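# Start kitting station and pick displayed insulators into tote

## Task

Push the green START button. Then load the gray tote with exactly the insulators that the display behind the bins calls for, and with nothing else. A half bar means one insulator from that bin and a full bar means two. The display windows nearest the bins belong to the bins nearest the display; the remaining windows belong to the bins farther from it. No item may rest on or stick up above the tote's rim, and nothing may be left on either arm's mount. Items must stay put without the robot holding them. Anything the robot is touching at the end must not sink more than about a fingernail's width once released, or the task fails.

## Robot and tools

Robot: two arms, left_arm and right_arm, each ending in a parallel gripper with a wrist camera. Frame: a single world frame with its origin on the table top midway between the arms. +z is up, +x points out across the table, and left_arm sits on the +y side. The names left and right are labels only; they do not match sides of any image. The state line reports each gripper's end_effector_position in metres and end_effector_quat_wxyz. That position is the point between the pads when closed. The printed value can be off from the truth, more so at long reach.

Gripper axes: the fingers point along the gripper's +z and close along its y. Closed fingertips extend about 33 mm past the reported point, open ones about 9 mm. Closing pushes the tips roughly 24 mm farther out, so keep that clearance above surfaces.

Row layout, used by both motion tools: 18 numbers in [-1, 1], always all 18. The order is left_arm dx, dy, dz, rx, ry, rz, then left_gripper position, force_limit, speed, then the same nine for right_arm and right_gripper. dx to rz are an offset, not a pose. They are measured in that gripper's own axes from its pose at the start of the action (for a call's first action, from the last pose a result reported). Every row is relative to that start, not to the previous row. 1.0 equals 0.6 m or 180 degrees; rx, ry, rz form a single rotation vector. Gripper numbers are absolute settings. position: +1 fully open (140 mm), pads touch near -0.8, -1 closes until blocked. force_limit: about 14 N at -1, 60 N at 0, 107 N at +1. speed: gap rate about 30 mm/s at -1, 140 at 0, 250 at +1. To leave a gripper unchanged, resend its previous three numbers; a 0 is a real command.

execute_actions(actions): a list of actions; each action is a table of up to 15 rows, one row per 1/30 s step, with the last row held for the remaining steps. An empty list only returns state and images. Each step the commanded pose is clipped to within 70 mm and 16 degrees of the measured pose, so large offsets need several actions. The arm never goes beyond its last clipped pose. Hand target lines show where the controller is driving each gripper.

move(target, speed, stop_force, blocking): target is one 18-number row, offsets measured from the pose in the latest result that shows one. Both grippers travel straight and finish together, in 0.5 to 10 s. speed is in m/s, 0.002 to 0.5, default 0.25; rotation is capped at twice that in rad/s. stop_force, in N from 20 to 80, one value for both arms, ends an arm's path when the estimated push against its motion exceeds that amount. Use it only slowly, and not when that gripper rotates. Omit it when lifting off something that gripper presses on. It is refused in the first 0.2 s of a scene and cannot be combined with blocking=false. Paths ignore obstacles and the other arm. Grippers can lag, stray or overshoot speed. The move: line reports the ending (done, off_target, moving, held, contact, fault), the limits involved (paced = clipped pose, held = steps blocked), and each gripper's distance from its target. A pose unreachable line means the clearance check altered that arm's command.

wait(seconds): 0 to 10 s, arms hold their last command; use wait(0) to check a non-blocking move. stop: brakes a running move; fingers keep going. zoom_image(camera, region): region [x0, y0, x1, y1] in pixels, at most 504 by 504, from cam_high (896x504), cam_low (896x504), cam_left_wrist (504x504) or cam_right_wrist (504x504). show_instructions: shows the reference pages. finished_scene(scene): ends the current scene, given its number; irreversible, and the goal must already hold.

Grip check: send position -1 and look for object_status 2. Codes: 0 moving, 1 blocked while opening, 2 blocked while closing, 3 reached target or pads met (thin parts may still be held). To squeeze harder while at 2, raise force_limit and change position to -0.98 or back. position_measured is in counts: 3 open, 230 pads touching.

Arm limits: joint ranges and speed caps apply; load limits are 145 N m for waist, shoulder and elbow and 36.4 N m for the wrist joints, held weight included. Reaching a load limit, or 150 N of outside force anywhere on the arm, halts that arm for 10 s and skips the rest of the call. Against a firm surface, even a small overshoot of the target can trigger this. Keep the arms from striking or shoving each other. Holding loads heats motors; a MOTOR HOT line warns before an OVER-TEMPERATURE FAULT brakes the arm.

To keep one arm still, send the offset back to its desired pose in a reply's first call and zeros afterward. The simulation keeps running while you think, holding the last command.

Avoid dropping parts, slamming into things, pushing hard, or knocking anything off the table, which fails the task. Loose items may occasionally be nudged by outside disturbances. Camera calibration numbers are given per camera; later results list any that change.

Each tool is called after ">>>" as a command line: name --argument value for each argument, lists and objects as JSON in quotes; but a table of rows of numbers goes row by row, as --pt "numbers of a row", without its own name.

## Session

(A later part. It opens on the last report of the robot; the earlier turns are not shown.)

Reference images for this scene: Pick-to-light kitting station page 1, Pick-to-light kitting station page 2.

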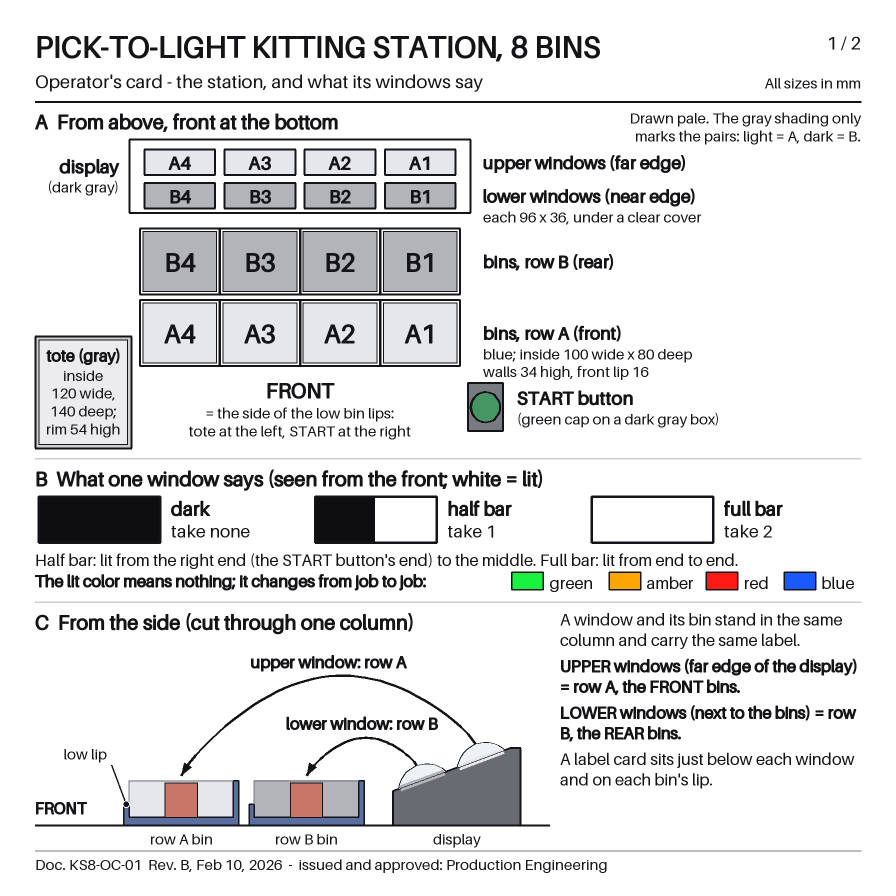

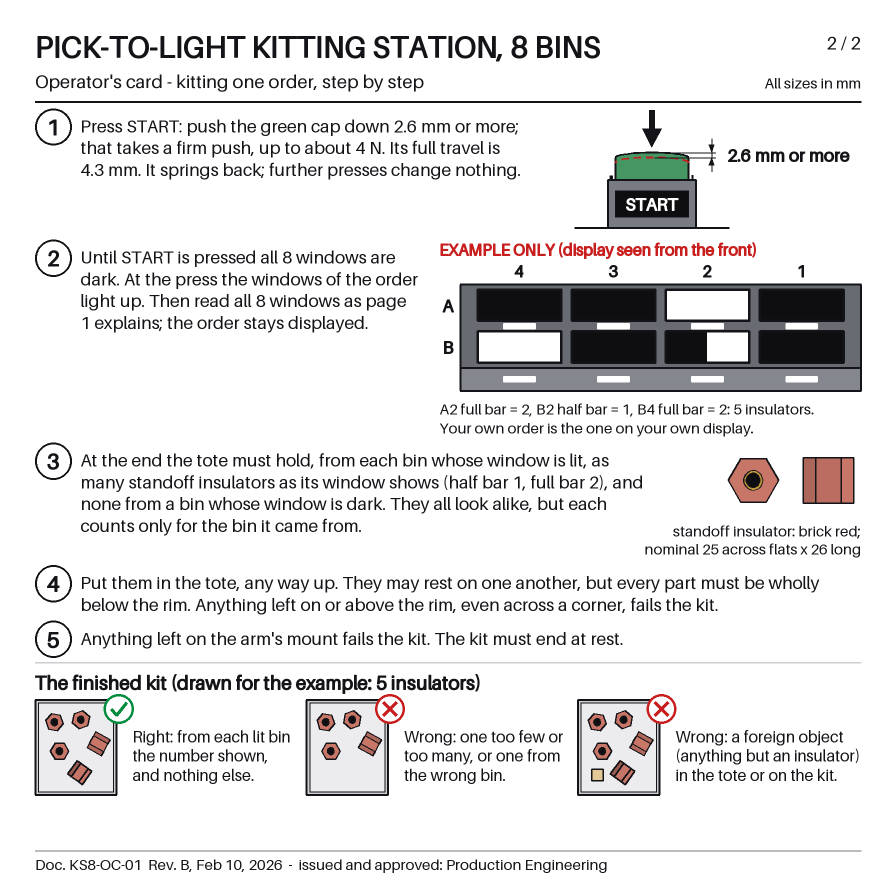

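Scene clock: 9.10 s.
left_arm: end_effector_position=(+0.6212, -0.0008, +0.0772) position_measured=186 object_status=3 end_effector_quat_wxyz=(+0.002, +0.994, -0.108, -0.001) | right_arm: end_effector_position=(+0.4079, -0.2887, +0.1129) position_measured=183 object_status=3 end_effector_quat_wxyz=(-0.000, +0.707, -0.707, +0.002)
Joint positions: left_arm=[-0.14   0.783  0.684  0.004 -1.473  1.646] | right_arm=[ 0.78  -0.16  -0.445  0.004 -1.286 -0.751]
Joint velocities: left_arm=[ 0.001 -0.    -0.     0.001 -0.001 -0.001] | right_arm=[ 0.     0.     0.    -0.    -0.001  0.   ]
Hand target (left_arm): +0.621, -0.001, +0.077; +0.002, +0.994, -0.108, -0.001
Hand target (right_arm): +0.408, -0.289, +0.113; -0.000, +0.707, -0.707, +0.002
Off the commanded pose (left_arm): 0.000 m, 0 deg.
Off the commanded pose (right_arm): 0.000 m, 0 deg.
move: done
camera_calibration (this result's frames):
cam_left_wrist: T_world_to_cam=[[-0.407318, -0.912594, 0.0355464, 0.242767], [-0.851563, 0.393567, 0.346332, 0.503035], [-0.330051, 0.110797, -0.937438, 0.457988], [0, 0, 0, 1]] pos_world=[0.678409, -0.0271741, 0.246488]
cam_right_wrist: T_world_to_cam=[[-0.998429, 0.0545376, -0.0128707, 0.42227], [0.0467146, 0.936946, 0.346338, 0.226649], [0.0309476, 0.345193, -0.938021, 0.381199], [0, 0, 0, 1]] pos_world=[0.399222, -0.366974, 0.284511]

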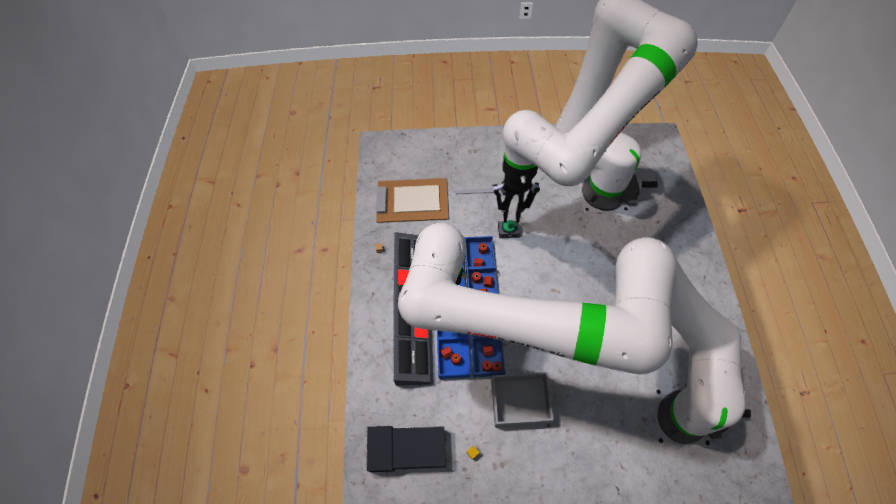

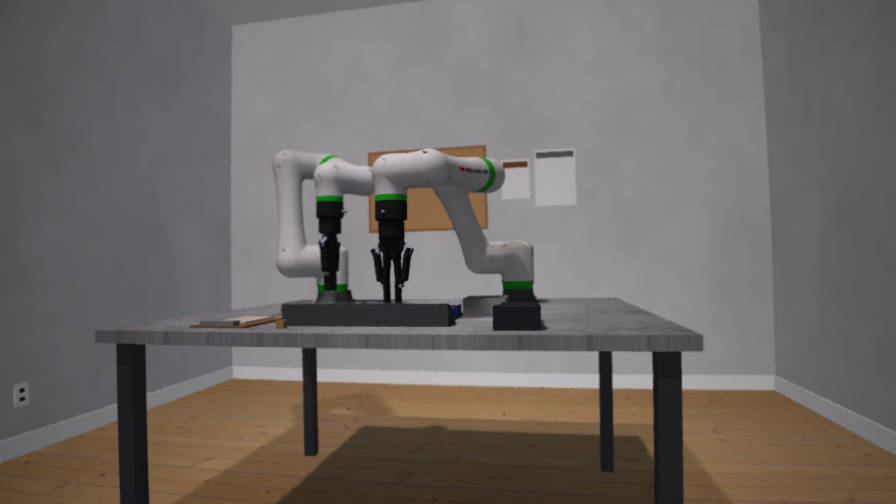

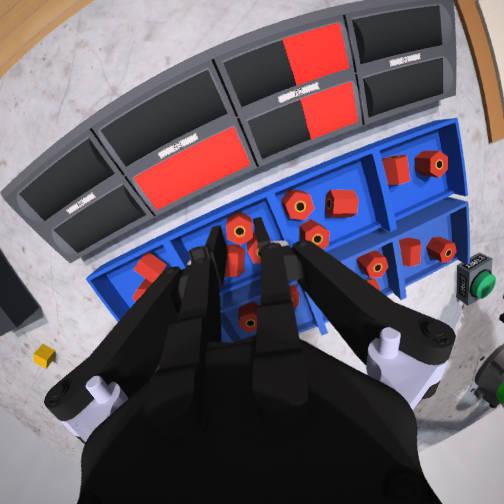

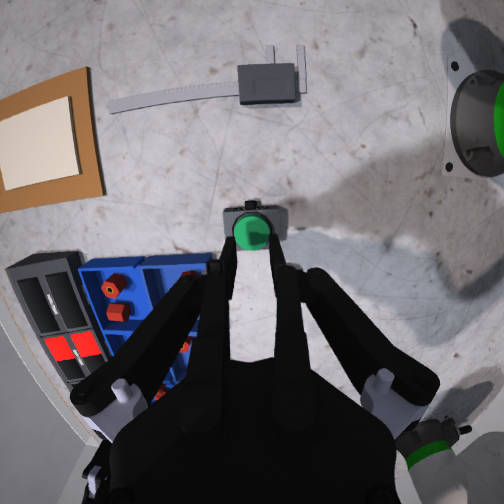

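>>> move --target '[0.0033,0,0.008,0,0,0,-0.45,0,0.5, 0,0,0,0,0,0,-0.43,0,0.5]' --speed 0.03

>>> move --target '[0,0,0.042,0,0,0,-0.45,0,0.5, 0,0,0,0,0,0,-0.43,0,0.5]' --speed 0.02 --stop_force 20

Scene clock: 10.00 s.
left_arm: end_effector_position=(+0.6232, -0.0012, +0.0724) position_measured=186 object_status=3 end_effector_quat_wxyz=(+0.002, +0.994, -0.108, -0.001) | right_arm: end_effector_position=(+0.4079, -0.2887, +0.1129) position_measured=183 object_status=3 end_effector_quat_wxyz=(-0.000, +0.707, -0.707, +0.002)
Joint positions: left_arm=[-0.14   0.791  0.686  0.004 -1.467  1.646] | right_arm=[ 0.78  -0.16  -0.445  0.004 -1.286 -0.751]
Joint velocities: left_arm=[ 0.    -0.     0.001 -0.     0.002 -0.001] | right_arm=[ 0.     0.001  0.    -0.001  0.    -0.   ]
Hand target (left_arm): +0.623, -0.001, +0.072; +0.002, +0.994, -0.108, -0.001
Hand target (right_arm): +0.408, -0.289, +0.113; -0.000, +0.707, -0.707, +0.002
Off the commanded pose (left_arm): 0.000 m, 0 deg.
Off the commanded pose (right_arm): 0.000 m, 0 deg.
move: done
camera_calibration (this result's frames):
cam_left_wrist: T_world_to_cam=[[-0.407111, -0.912687, 0.035543, 0.243197], [-0.851654, 0.393374, 0.346328, 0.506582], [-0.33007, 0.110724, -0.93744, 0.454196], [0, 0, 0, 1]] pos_world=[0.680358, -0.0276041, 0.241694]
cam_right_wrist: T_world_to_cam=[[-0.998429, 0.054538, -0.0128707, 0.42227], [0.0467149, 0.936946, 0.346338, 0.226649], [0.0309477, 0.345193, -0.938021, 0.381199], [0, 0, 0, 1]] pos_world=[0.399221, -0.366975, 0.284511]

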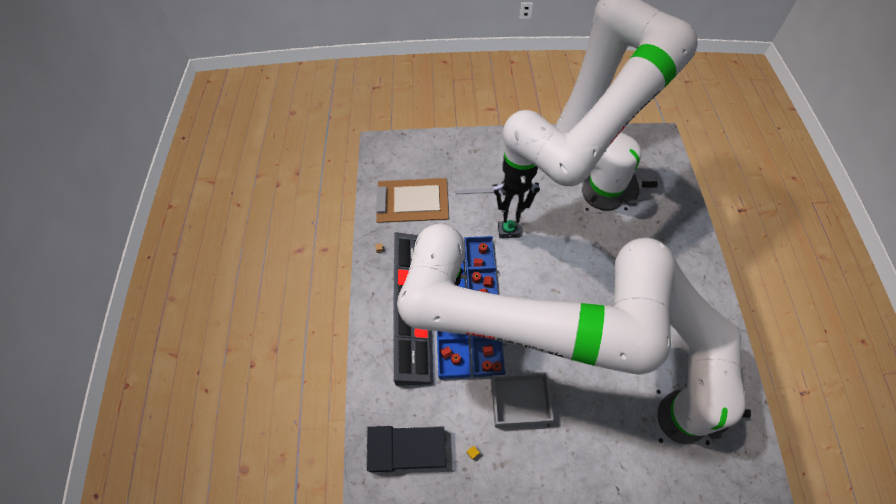

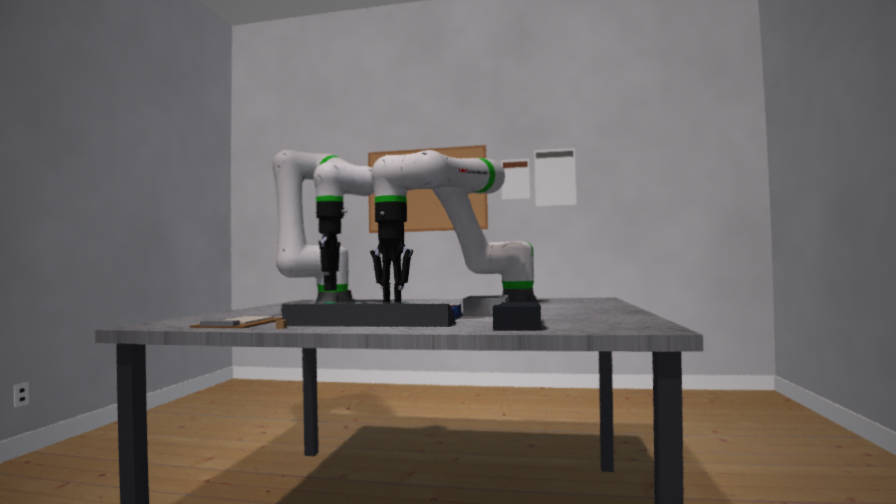

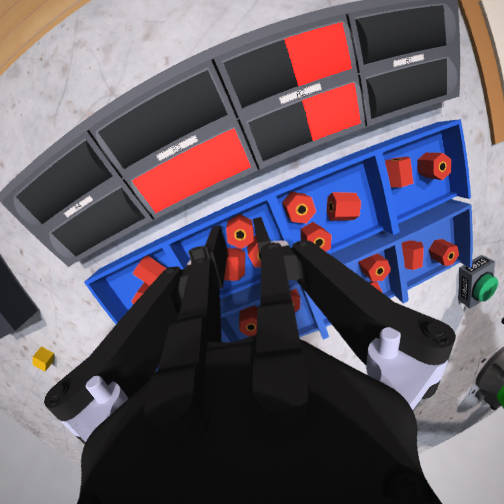

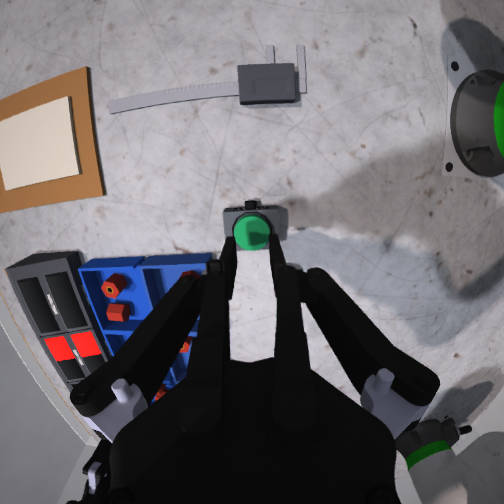

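Scene clock: 10.60 s.
left_arm: end_effector_position=(+0.6232, -0.0012, +0.0664) position_measured=186 object_status=3 end_effector_quat_wxyz=(+0.002, +0.994, -0.108, -0.001) | right_arm: end_effector_position=(+0.4079, -0.2887, +0.1129) position_measured=183 object_status=3 end_effector_quat_wxyz=(-0.000, +0.707, -0.707, +0.002)
Joint positions: left_arm=[-0.14   0.793  0.676  0.004 -1.455  1.646] | right_arm=[ 0.78  -0.16  -0.445  0.004 -1.286 -0.751]
Joint velocities: left_arm=[ 0.001 -0.002  0.    -0.001 -0.002  0.001] | right_arm=[-0.    -0.    -0.     0.    -0.     0.001]
Hand target (left_arm): +0.623, -0.001, +0.067; +0.002, +0.994, -0.108, -0.001
Hand target (right_arm): +0.408, -0.289, +0.113; -0.000, +0.707, -0.707, +0.002
Off the commanded pose (left_arm): 0.019 m, 0 deg.
Off the commanded pose (right_arm): 0.000 m, 0 deg.
move: contact (left_arm)
camera_calibration (this result's frames):
cam_left_wrist: T_world_to_cam=[[-0.407055, -0.912711, 0.0355741, 0.243373], [-0.851625, 0.393316, 0.346466, 0.50865], [-0.330215, 0.110735, -0.937388, 0.448747], [0, 0, 0, 1]] pos_world=[0.680428, -0.0276232, 0.235762]
cam_right_wrist: T_world_to_cam=[[-0.998429, 0.0545378, -0.0128706, 0.42227], [0.0467148, 0.936946, 0.346338, 0.226649], [0.0309476, 0.345193, -0.938021, 0.381199], [0, 0, 0, 1]] pos_world=[0.399221, -0.366975, 0.284511]

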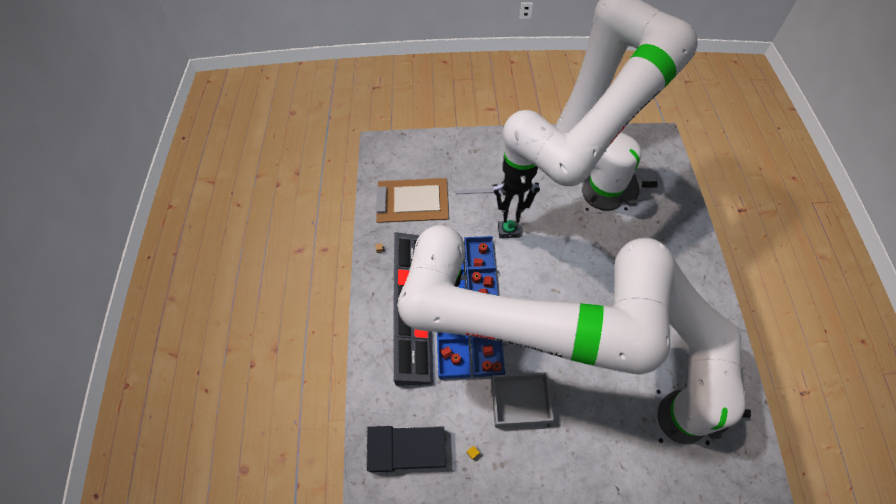

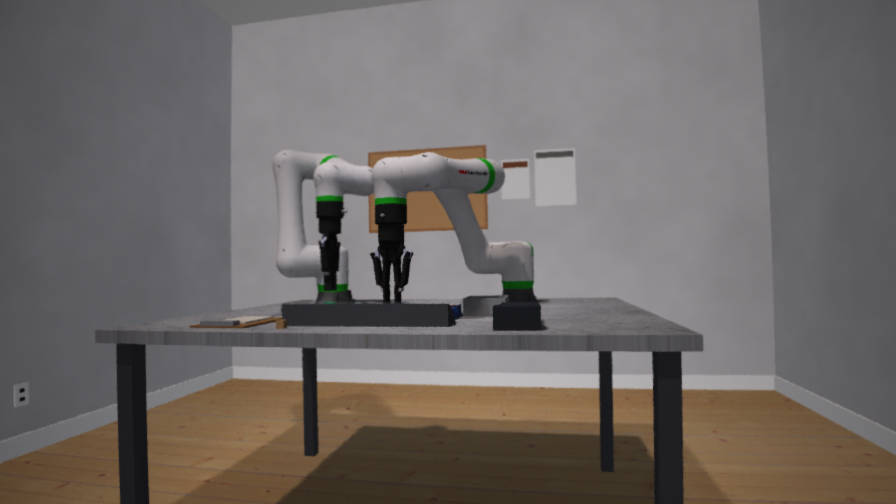

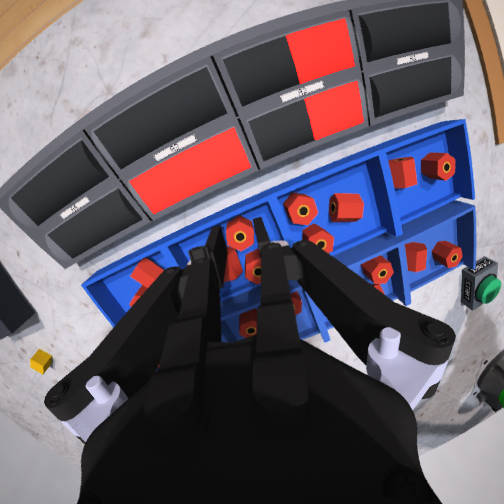

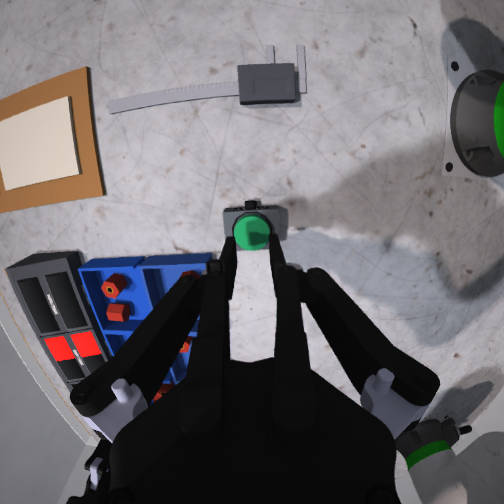

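>>> move --target '[0,0,0.029,0,0,0,-0.45,0,0.5, 0,0,0,0,0,0,-0.43,0,0.5]' --speed 0.02 --stop_force 20

>>> zoom_image --camera "cam_left_wrist" --region '[190, 160, 400, 320]'

Scene clock: 11.87 s.
left_arm: end_effector_position=(+0.6233, -0.0012, +0.0490) position_measured=186 object_status=3 end_effector_quat_wxyz=(+0.002, +0.994, -0.108, -0.001) | right_arm: end_effector_position=(+0.4079, -0.2887, +0.1129) position_measured=183 object_status=3 end_effector_quat_wxyz=(-0.000, +0.707, -0.707, +0.002)
Joint positions: left_arm=[-0.14   0.801  0.647  0.004 -1.42   1.646] | right_arm=[ 0.78  -0.16  -0.445  0.004 -1.286 -0.751]
Joint velocities: left_arm=[ 0.001  0.001 -0.001  0.001  0.001  0.   ] | right_arm=[-0.    -0.001 -0.    -0.     0.001  0.   ]
Hand target (left_arm): +0.623, -0.001, +0.049; +0.002, +0.994, -0.108, -0.001
Hand target (right_arm): +0.408, -0.289, +0.113; -0.000, +0.707, -0.707, +0.002
Off the commanded pose (left_arm): 0.000 m, 0 deg.
Off the commanded pose (right_arm): 0.000 m, 0 deg.
move: done
camera_calibration (this result's frames):
cam_left_wrist: T_world_to_cam=[[-0.406923, -0.91277, 0.0355612, 0.243924], [-0.851662, 0.393181, 0.346526, 0.514752], [-0.33028, 0.110723, -0.937366, 0.432447], [0, 0, 0, 1]] pos_world=[0.680482, -0.027626, 0.218312]
cam_right_wrist: T_world_to_cam=[[-0.998429, 0.0545381, -0.0128705, 0.42227], [0.0467151, 0.936946, 0.346338, 0.226649], [0.0309476, 0.345192, -0.938022, 0.381199], [0, 0, 0, 1]] pos_world=[0.399221, -0.366975, 0.284511]

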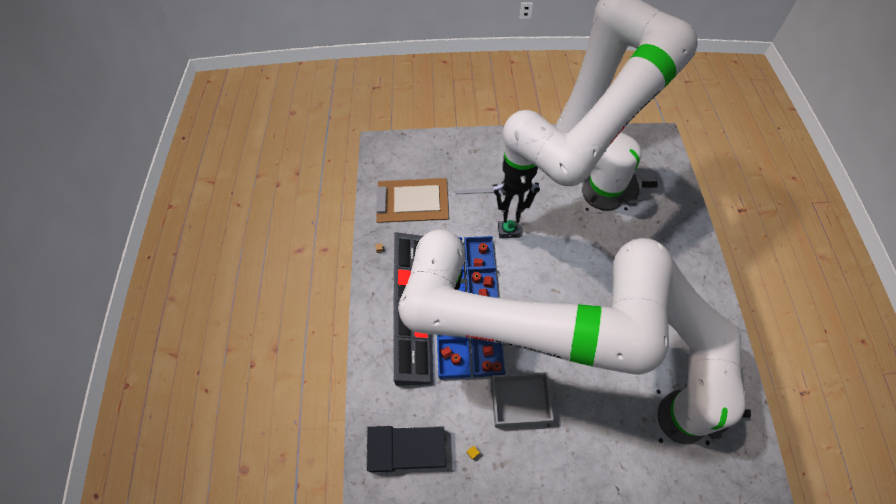

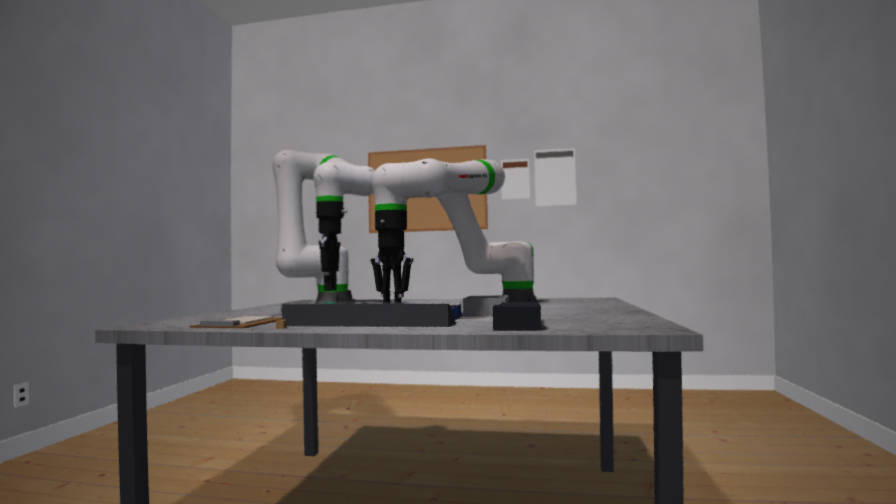

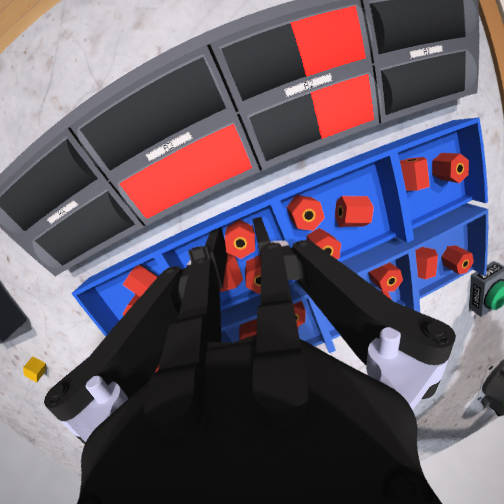

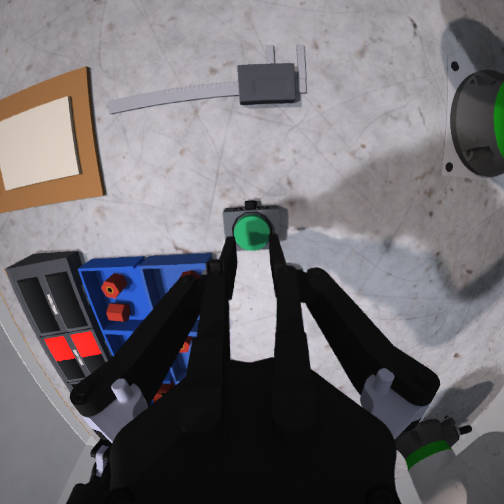

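Region (190, 160, 400, 320) of cam_left_wrist's 504x504 image, scaled by 2.400, with more detail than that image has; it fills the top 384 rows of this view, and the rest is white.

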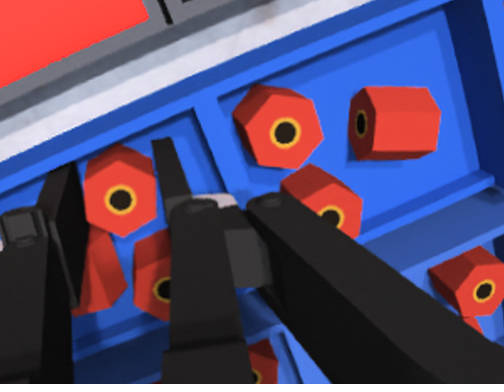

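>>> execute_actions --actions '[[[0,0,0,0,0,0,-1,0,-0.3, 0,0,0,0,0,-0.08,-0.43,0,0.5]]]'

>>> move --target '[0,0,-0.11,0,0,0,-1,0,-0.3, 0,0,0,0,0,-0.1,-0.43,0,0.5]' --speed 0.25

Scene clock: 12.70 s.
left_arm: end_effector_position=(+0.6233, -0.0012, +0.0490) position_measured=196 object_status=2 end_effector_quat_wxyz=(+0.002, +0.994, -0.108, -0.001) | right_arm: end_effector_position=(+0.4078, -0.2887, +0.1129) position_measured=183 object_status=3 end_effector_quat_wxyz=(+0.000, +0.790, -0.613, +0.002)
Joint positions: left_arm=[-0.14   0.801  0.647  0.004 -1.42   1.646] | right_arm=[ 0.78  -0.16  -0.445  0.004 -1.286 -0.5  ]
Joint velocities: left_arm=[-0.    -0.001 -0.001  0.    -0.    -0.001] | right_arm=[-0.001  0.     0.001 -0.    -0.002  0.002]
Hand target (left_arm): +0.623, -0.001, +0.049; +0.002, +0.994, -0.108, -0.001
Hand target (right_arm): +0.408, -0.289, +0.113; +0.000, +0.790, -0.613, +0.002
Off the commanded pose (left_arm): 0.000 m, 0 deg.
Off the commanded pose (right_arm): 0.000 m, 0 deg.
camera_calibration (this result's frames):
cam_left_wrist: T_world_to_cam=[[-0.406939, -0.912763, 0.035561, 0.243934], [-0.851656, 0.393196, 0.346525, 0.514749], [-0.330277, 0.110728, -0.937367, 0.432443], [0, 0, 0, 1]] pos_world=[0.680481, -0.0276269, 0.21831]
cam_right_wrist: T_world_to_cam=[[-0.980642, -0.195431, -0.0121628, 0.342738], [-0.187518, 0.91942, 0.345692, 0.317202], [-0.0563764, 0.341281, -0.938269, 0.415714], [0, 0, 0, 1]] pos_world=[0.419021, -0.366535, 0.284566]

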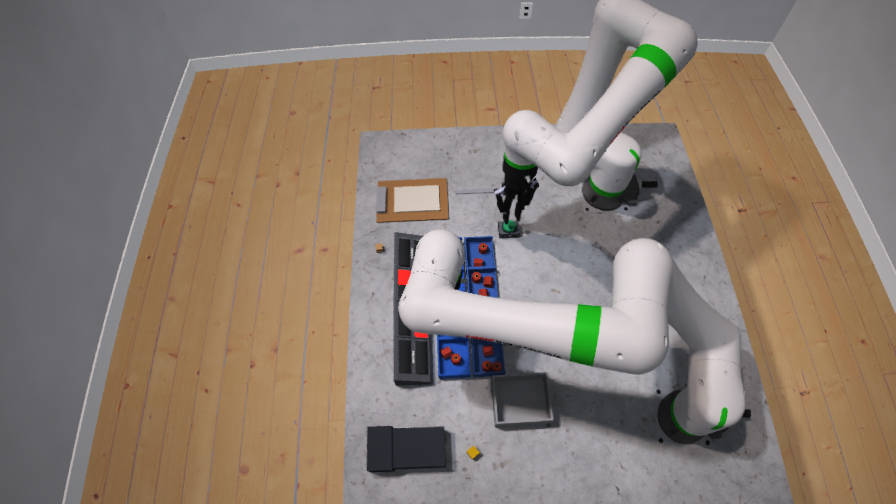

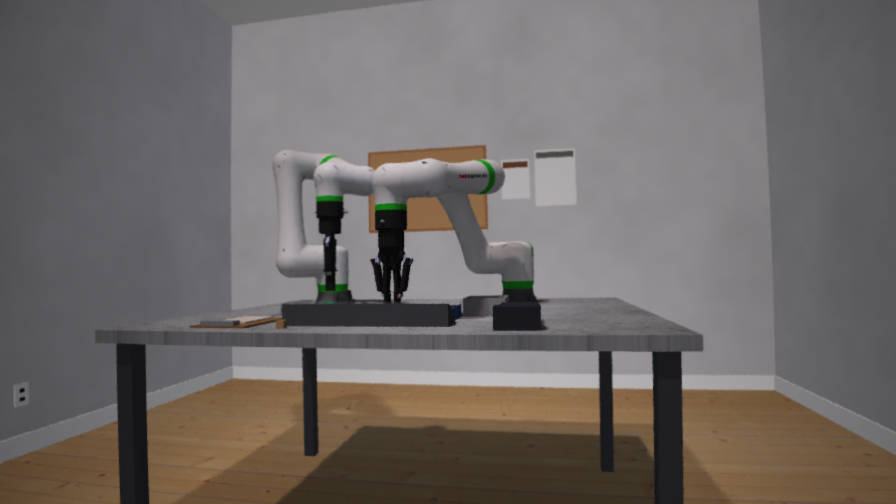

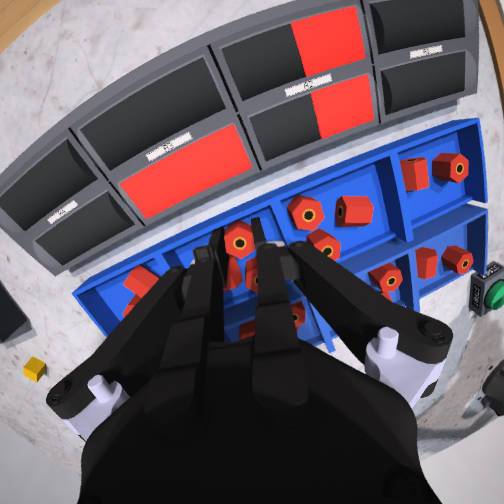

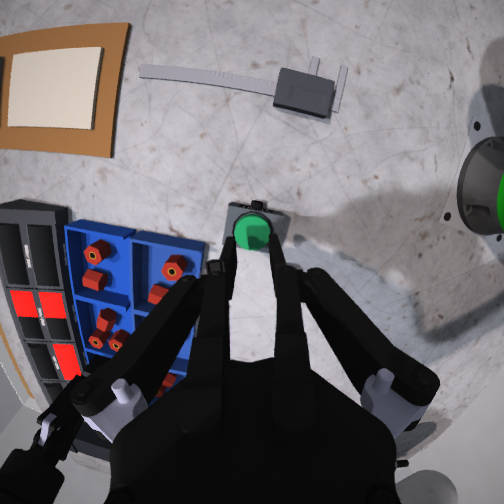

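Scene clock: 13.67 s.
left_arm: end_effector_position=(+0.6232, -0.0011, +0.1151) position_measured=196 object_status=2 end_effector_quat_wxyz=(+0.002, +0.994, -0.108, -0.001) | right_arm: end_effector_position=(+0.4079, -0.2887, +0.1129) position_measured=183 object_status=3 end_effector_quat_wxyz=(+0.000, +0.876, -0.482, +0.002)
Joint positions: left_arm=[-0.14   0.783  0.772  0.004 -1.562  1.646] | right_arm=[ 0.78  -0.16  -0.445  0.004 -1.285 -0.186]
Joint velocities: left_arm=[-0.001  0.003 -0.001 -0.001 -0.     0.001] | right_arm=[-0.     0.002  0.002 -0.002 -0.004  0.   ]
Hand target (left_arm): +0.623, -0.001, +0.115; +0.002, +0.994, -0.108, -0.001
Hand target (right_arm): +0.408, -0.289, +0.113; +0.001, +0.876, -0.482, +0.002
Off the commanded pose (left_arm): 0.000 m, 0 deg.
Off the commanded pose (right_arm): 0.000 m, 0 deg.
move: done
camera_calibration (this result's frames):
cam_left_wrist: T_world_to_cam=[[-0.407305, -0.912594, 0.0356922, 0.241878], [-0.851537, 0.393601, 0.346358, 0.491633], [-0.330133, 0.11068, -0.937423, 0.494297], [0, 0, 0, 1]] pos_world=[0.680345, -0.0274791, 0.284451]
cam_right_wrist: T_world_to_cam=[[-0.872255, -0.48892, -0.0113152, 0.213761], [-0.462297, 0.81677, 0.345209, 0.399666], [-0.159537, 0.306341, -0.938458, 0.447707], [0, 0, 0, 1]] pos_world=[0.442644, -0.359074, 0.284604]

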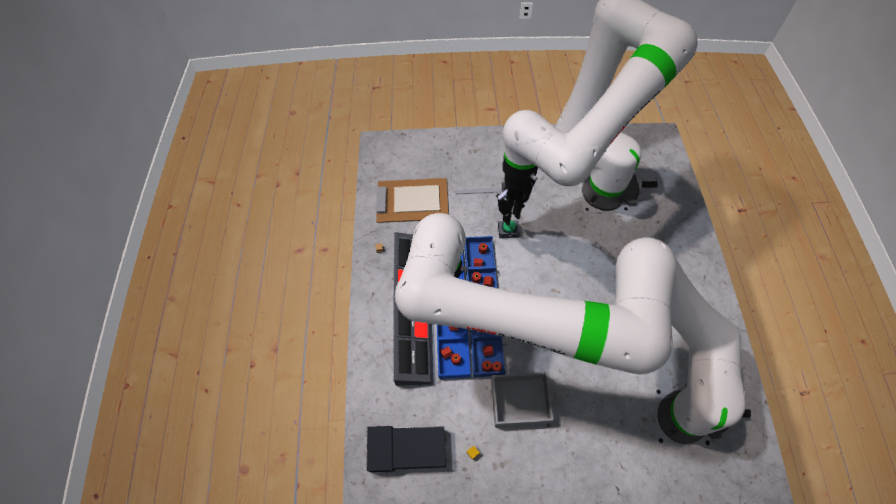

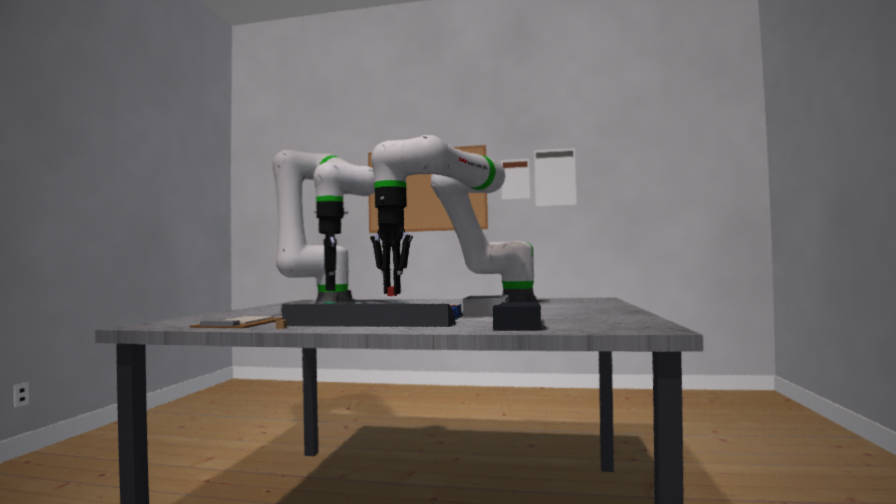

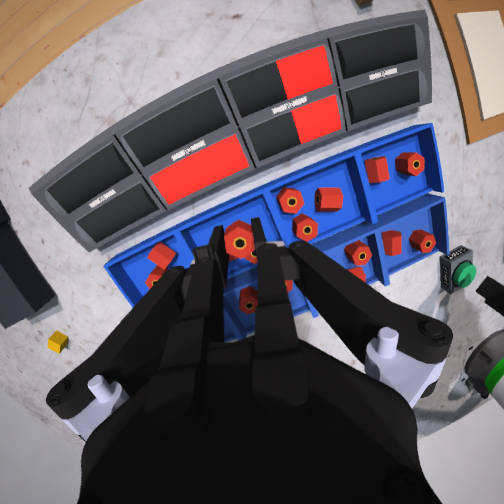

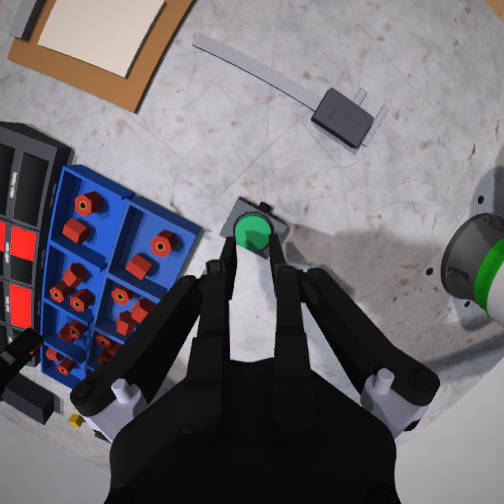

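>>> move --target '[-0.474,-0.345,0,0,0,-0.069,-1,0,-0.3, -0.083,-0.4355,0.045,0,0,-0.18,-0.43,0,0.5]' --speed 0.4

>>> zoom_image --camera "cam_right_wrist" --region '[170, 170, 330, 300]'

Scene clock: 15.27 s.
left_arm: end_effector_position=(+0.3907, +0.2622, +0.1140) position_measured=196 object_status=2 end_effector_quat_wxyz=(+0.002, +1.000, +0.001, -0.001) | right_arm: end_effector_position=(+0.6013, -0.1062, +0.0857) position_measured=183 object_status=3 end_effector_quat_wxyz=(+0.001, +0.976, -0.218, +0.002)
Joint positions: left_arm=[ 0.302 -0.019 -0.314  0.004 -1.279  1.42 ] | right_arm=[ 0.783  0.497  0.253  0.004 -1.327  0.377]
Joint velocities: left_arm=[ 0.001 -0.001 -0.002  0.    -0.001 -0.001] | right_arm=[ 0.     0.002  0.    -0.001 -0.     0.   ]
Hand target (left_arm): +0.391, +0.262, +0.114; +0.002, +1.000, +0.001, -0.001
Hand target (right_arm): +0.601, -0.106, +0.086; +0.001, +0.976, -0.218, +0.002
Off the commanded pose (left_arm): 0.001 m, 0 deg.
Off the commanded pose (right_arm): 0.001 m, 0 deg.
move: done
camera_calibration (this result's frames):
cam_left_wrist: T_world_to_cam=[[-0.201021, -0.978951, 0.035304, 0.324345], [-0.916314, 0.200657, 0.346561, 0.266369], [-0.34635, 0.0373164, -0.937363, 0.412922], [0, 0, 0, 1]] pos_world=[0.452293, 0.24866, 0.283294]
cam_right_wrist: T_world_to_cam=[[-0.474545, -0.880185, -0.0090514, 0.190513], [-0.827653, 0.442674, 0.345008, 0.529353], [-0.299664, 0.171213, -0.938556, 0.467019], [0, 0, 0, 1]] pos_world=[0.668476, -0.146605, 0.257417]

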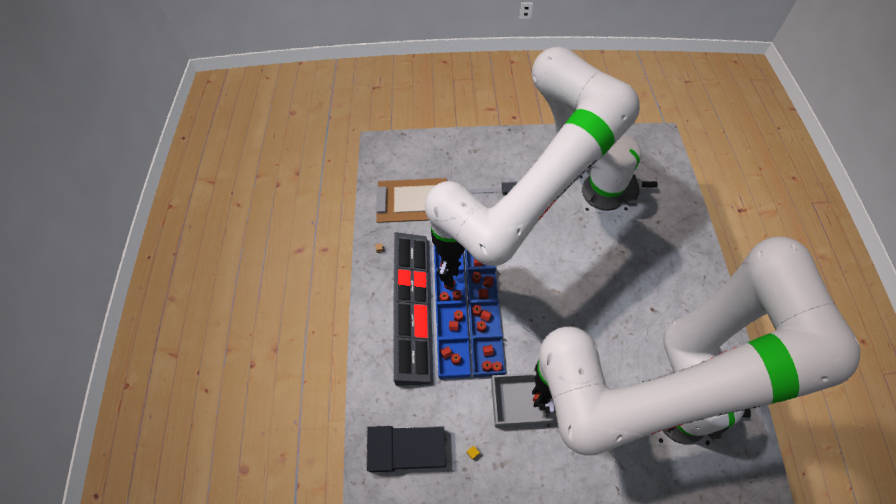

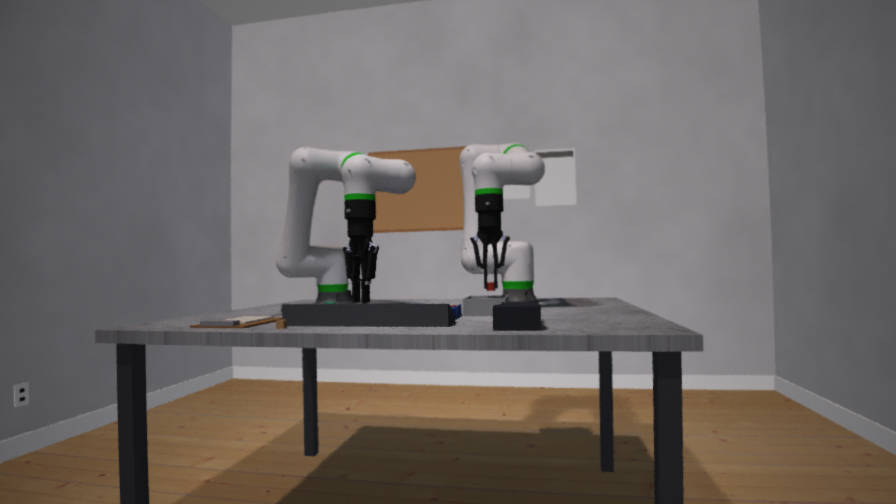

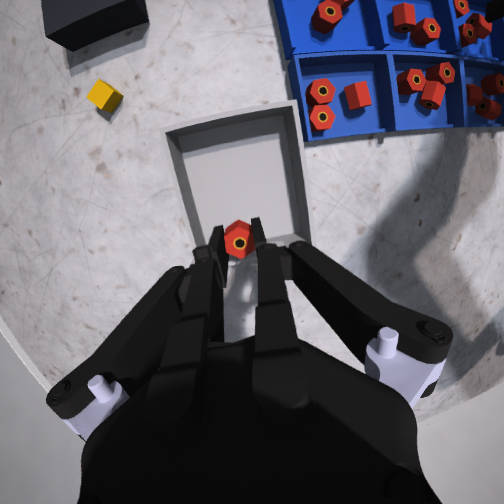

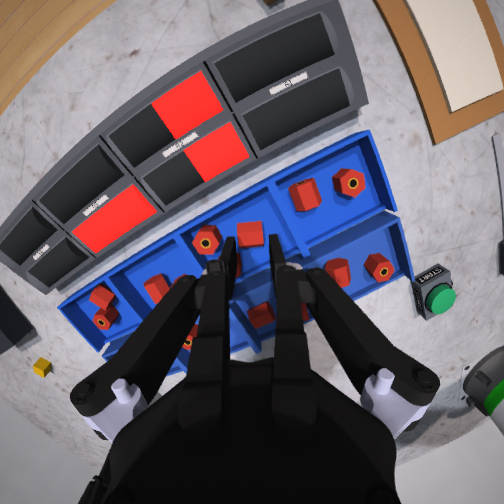

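Region (170, 170, 330, 300) of cam_right_wrist's 504x504 image, scaled by 3.150, with more detail than that image has; it fills the top 410 rows of this view, and the rest is white.

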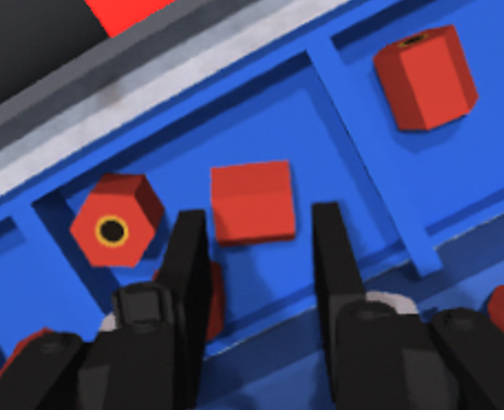

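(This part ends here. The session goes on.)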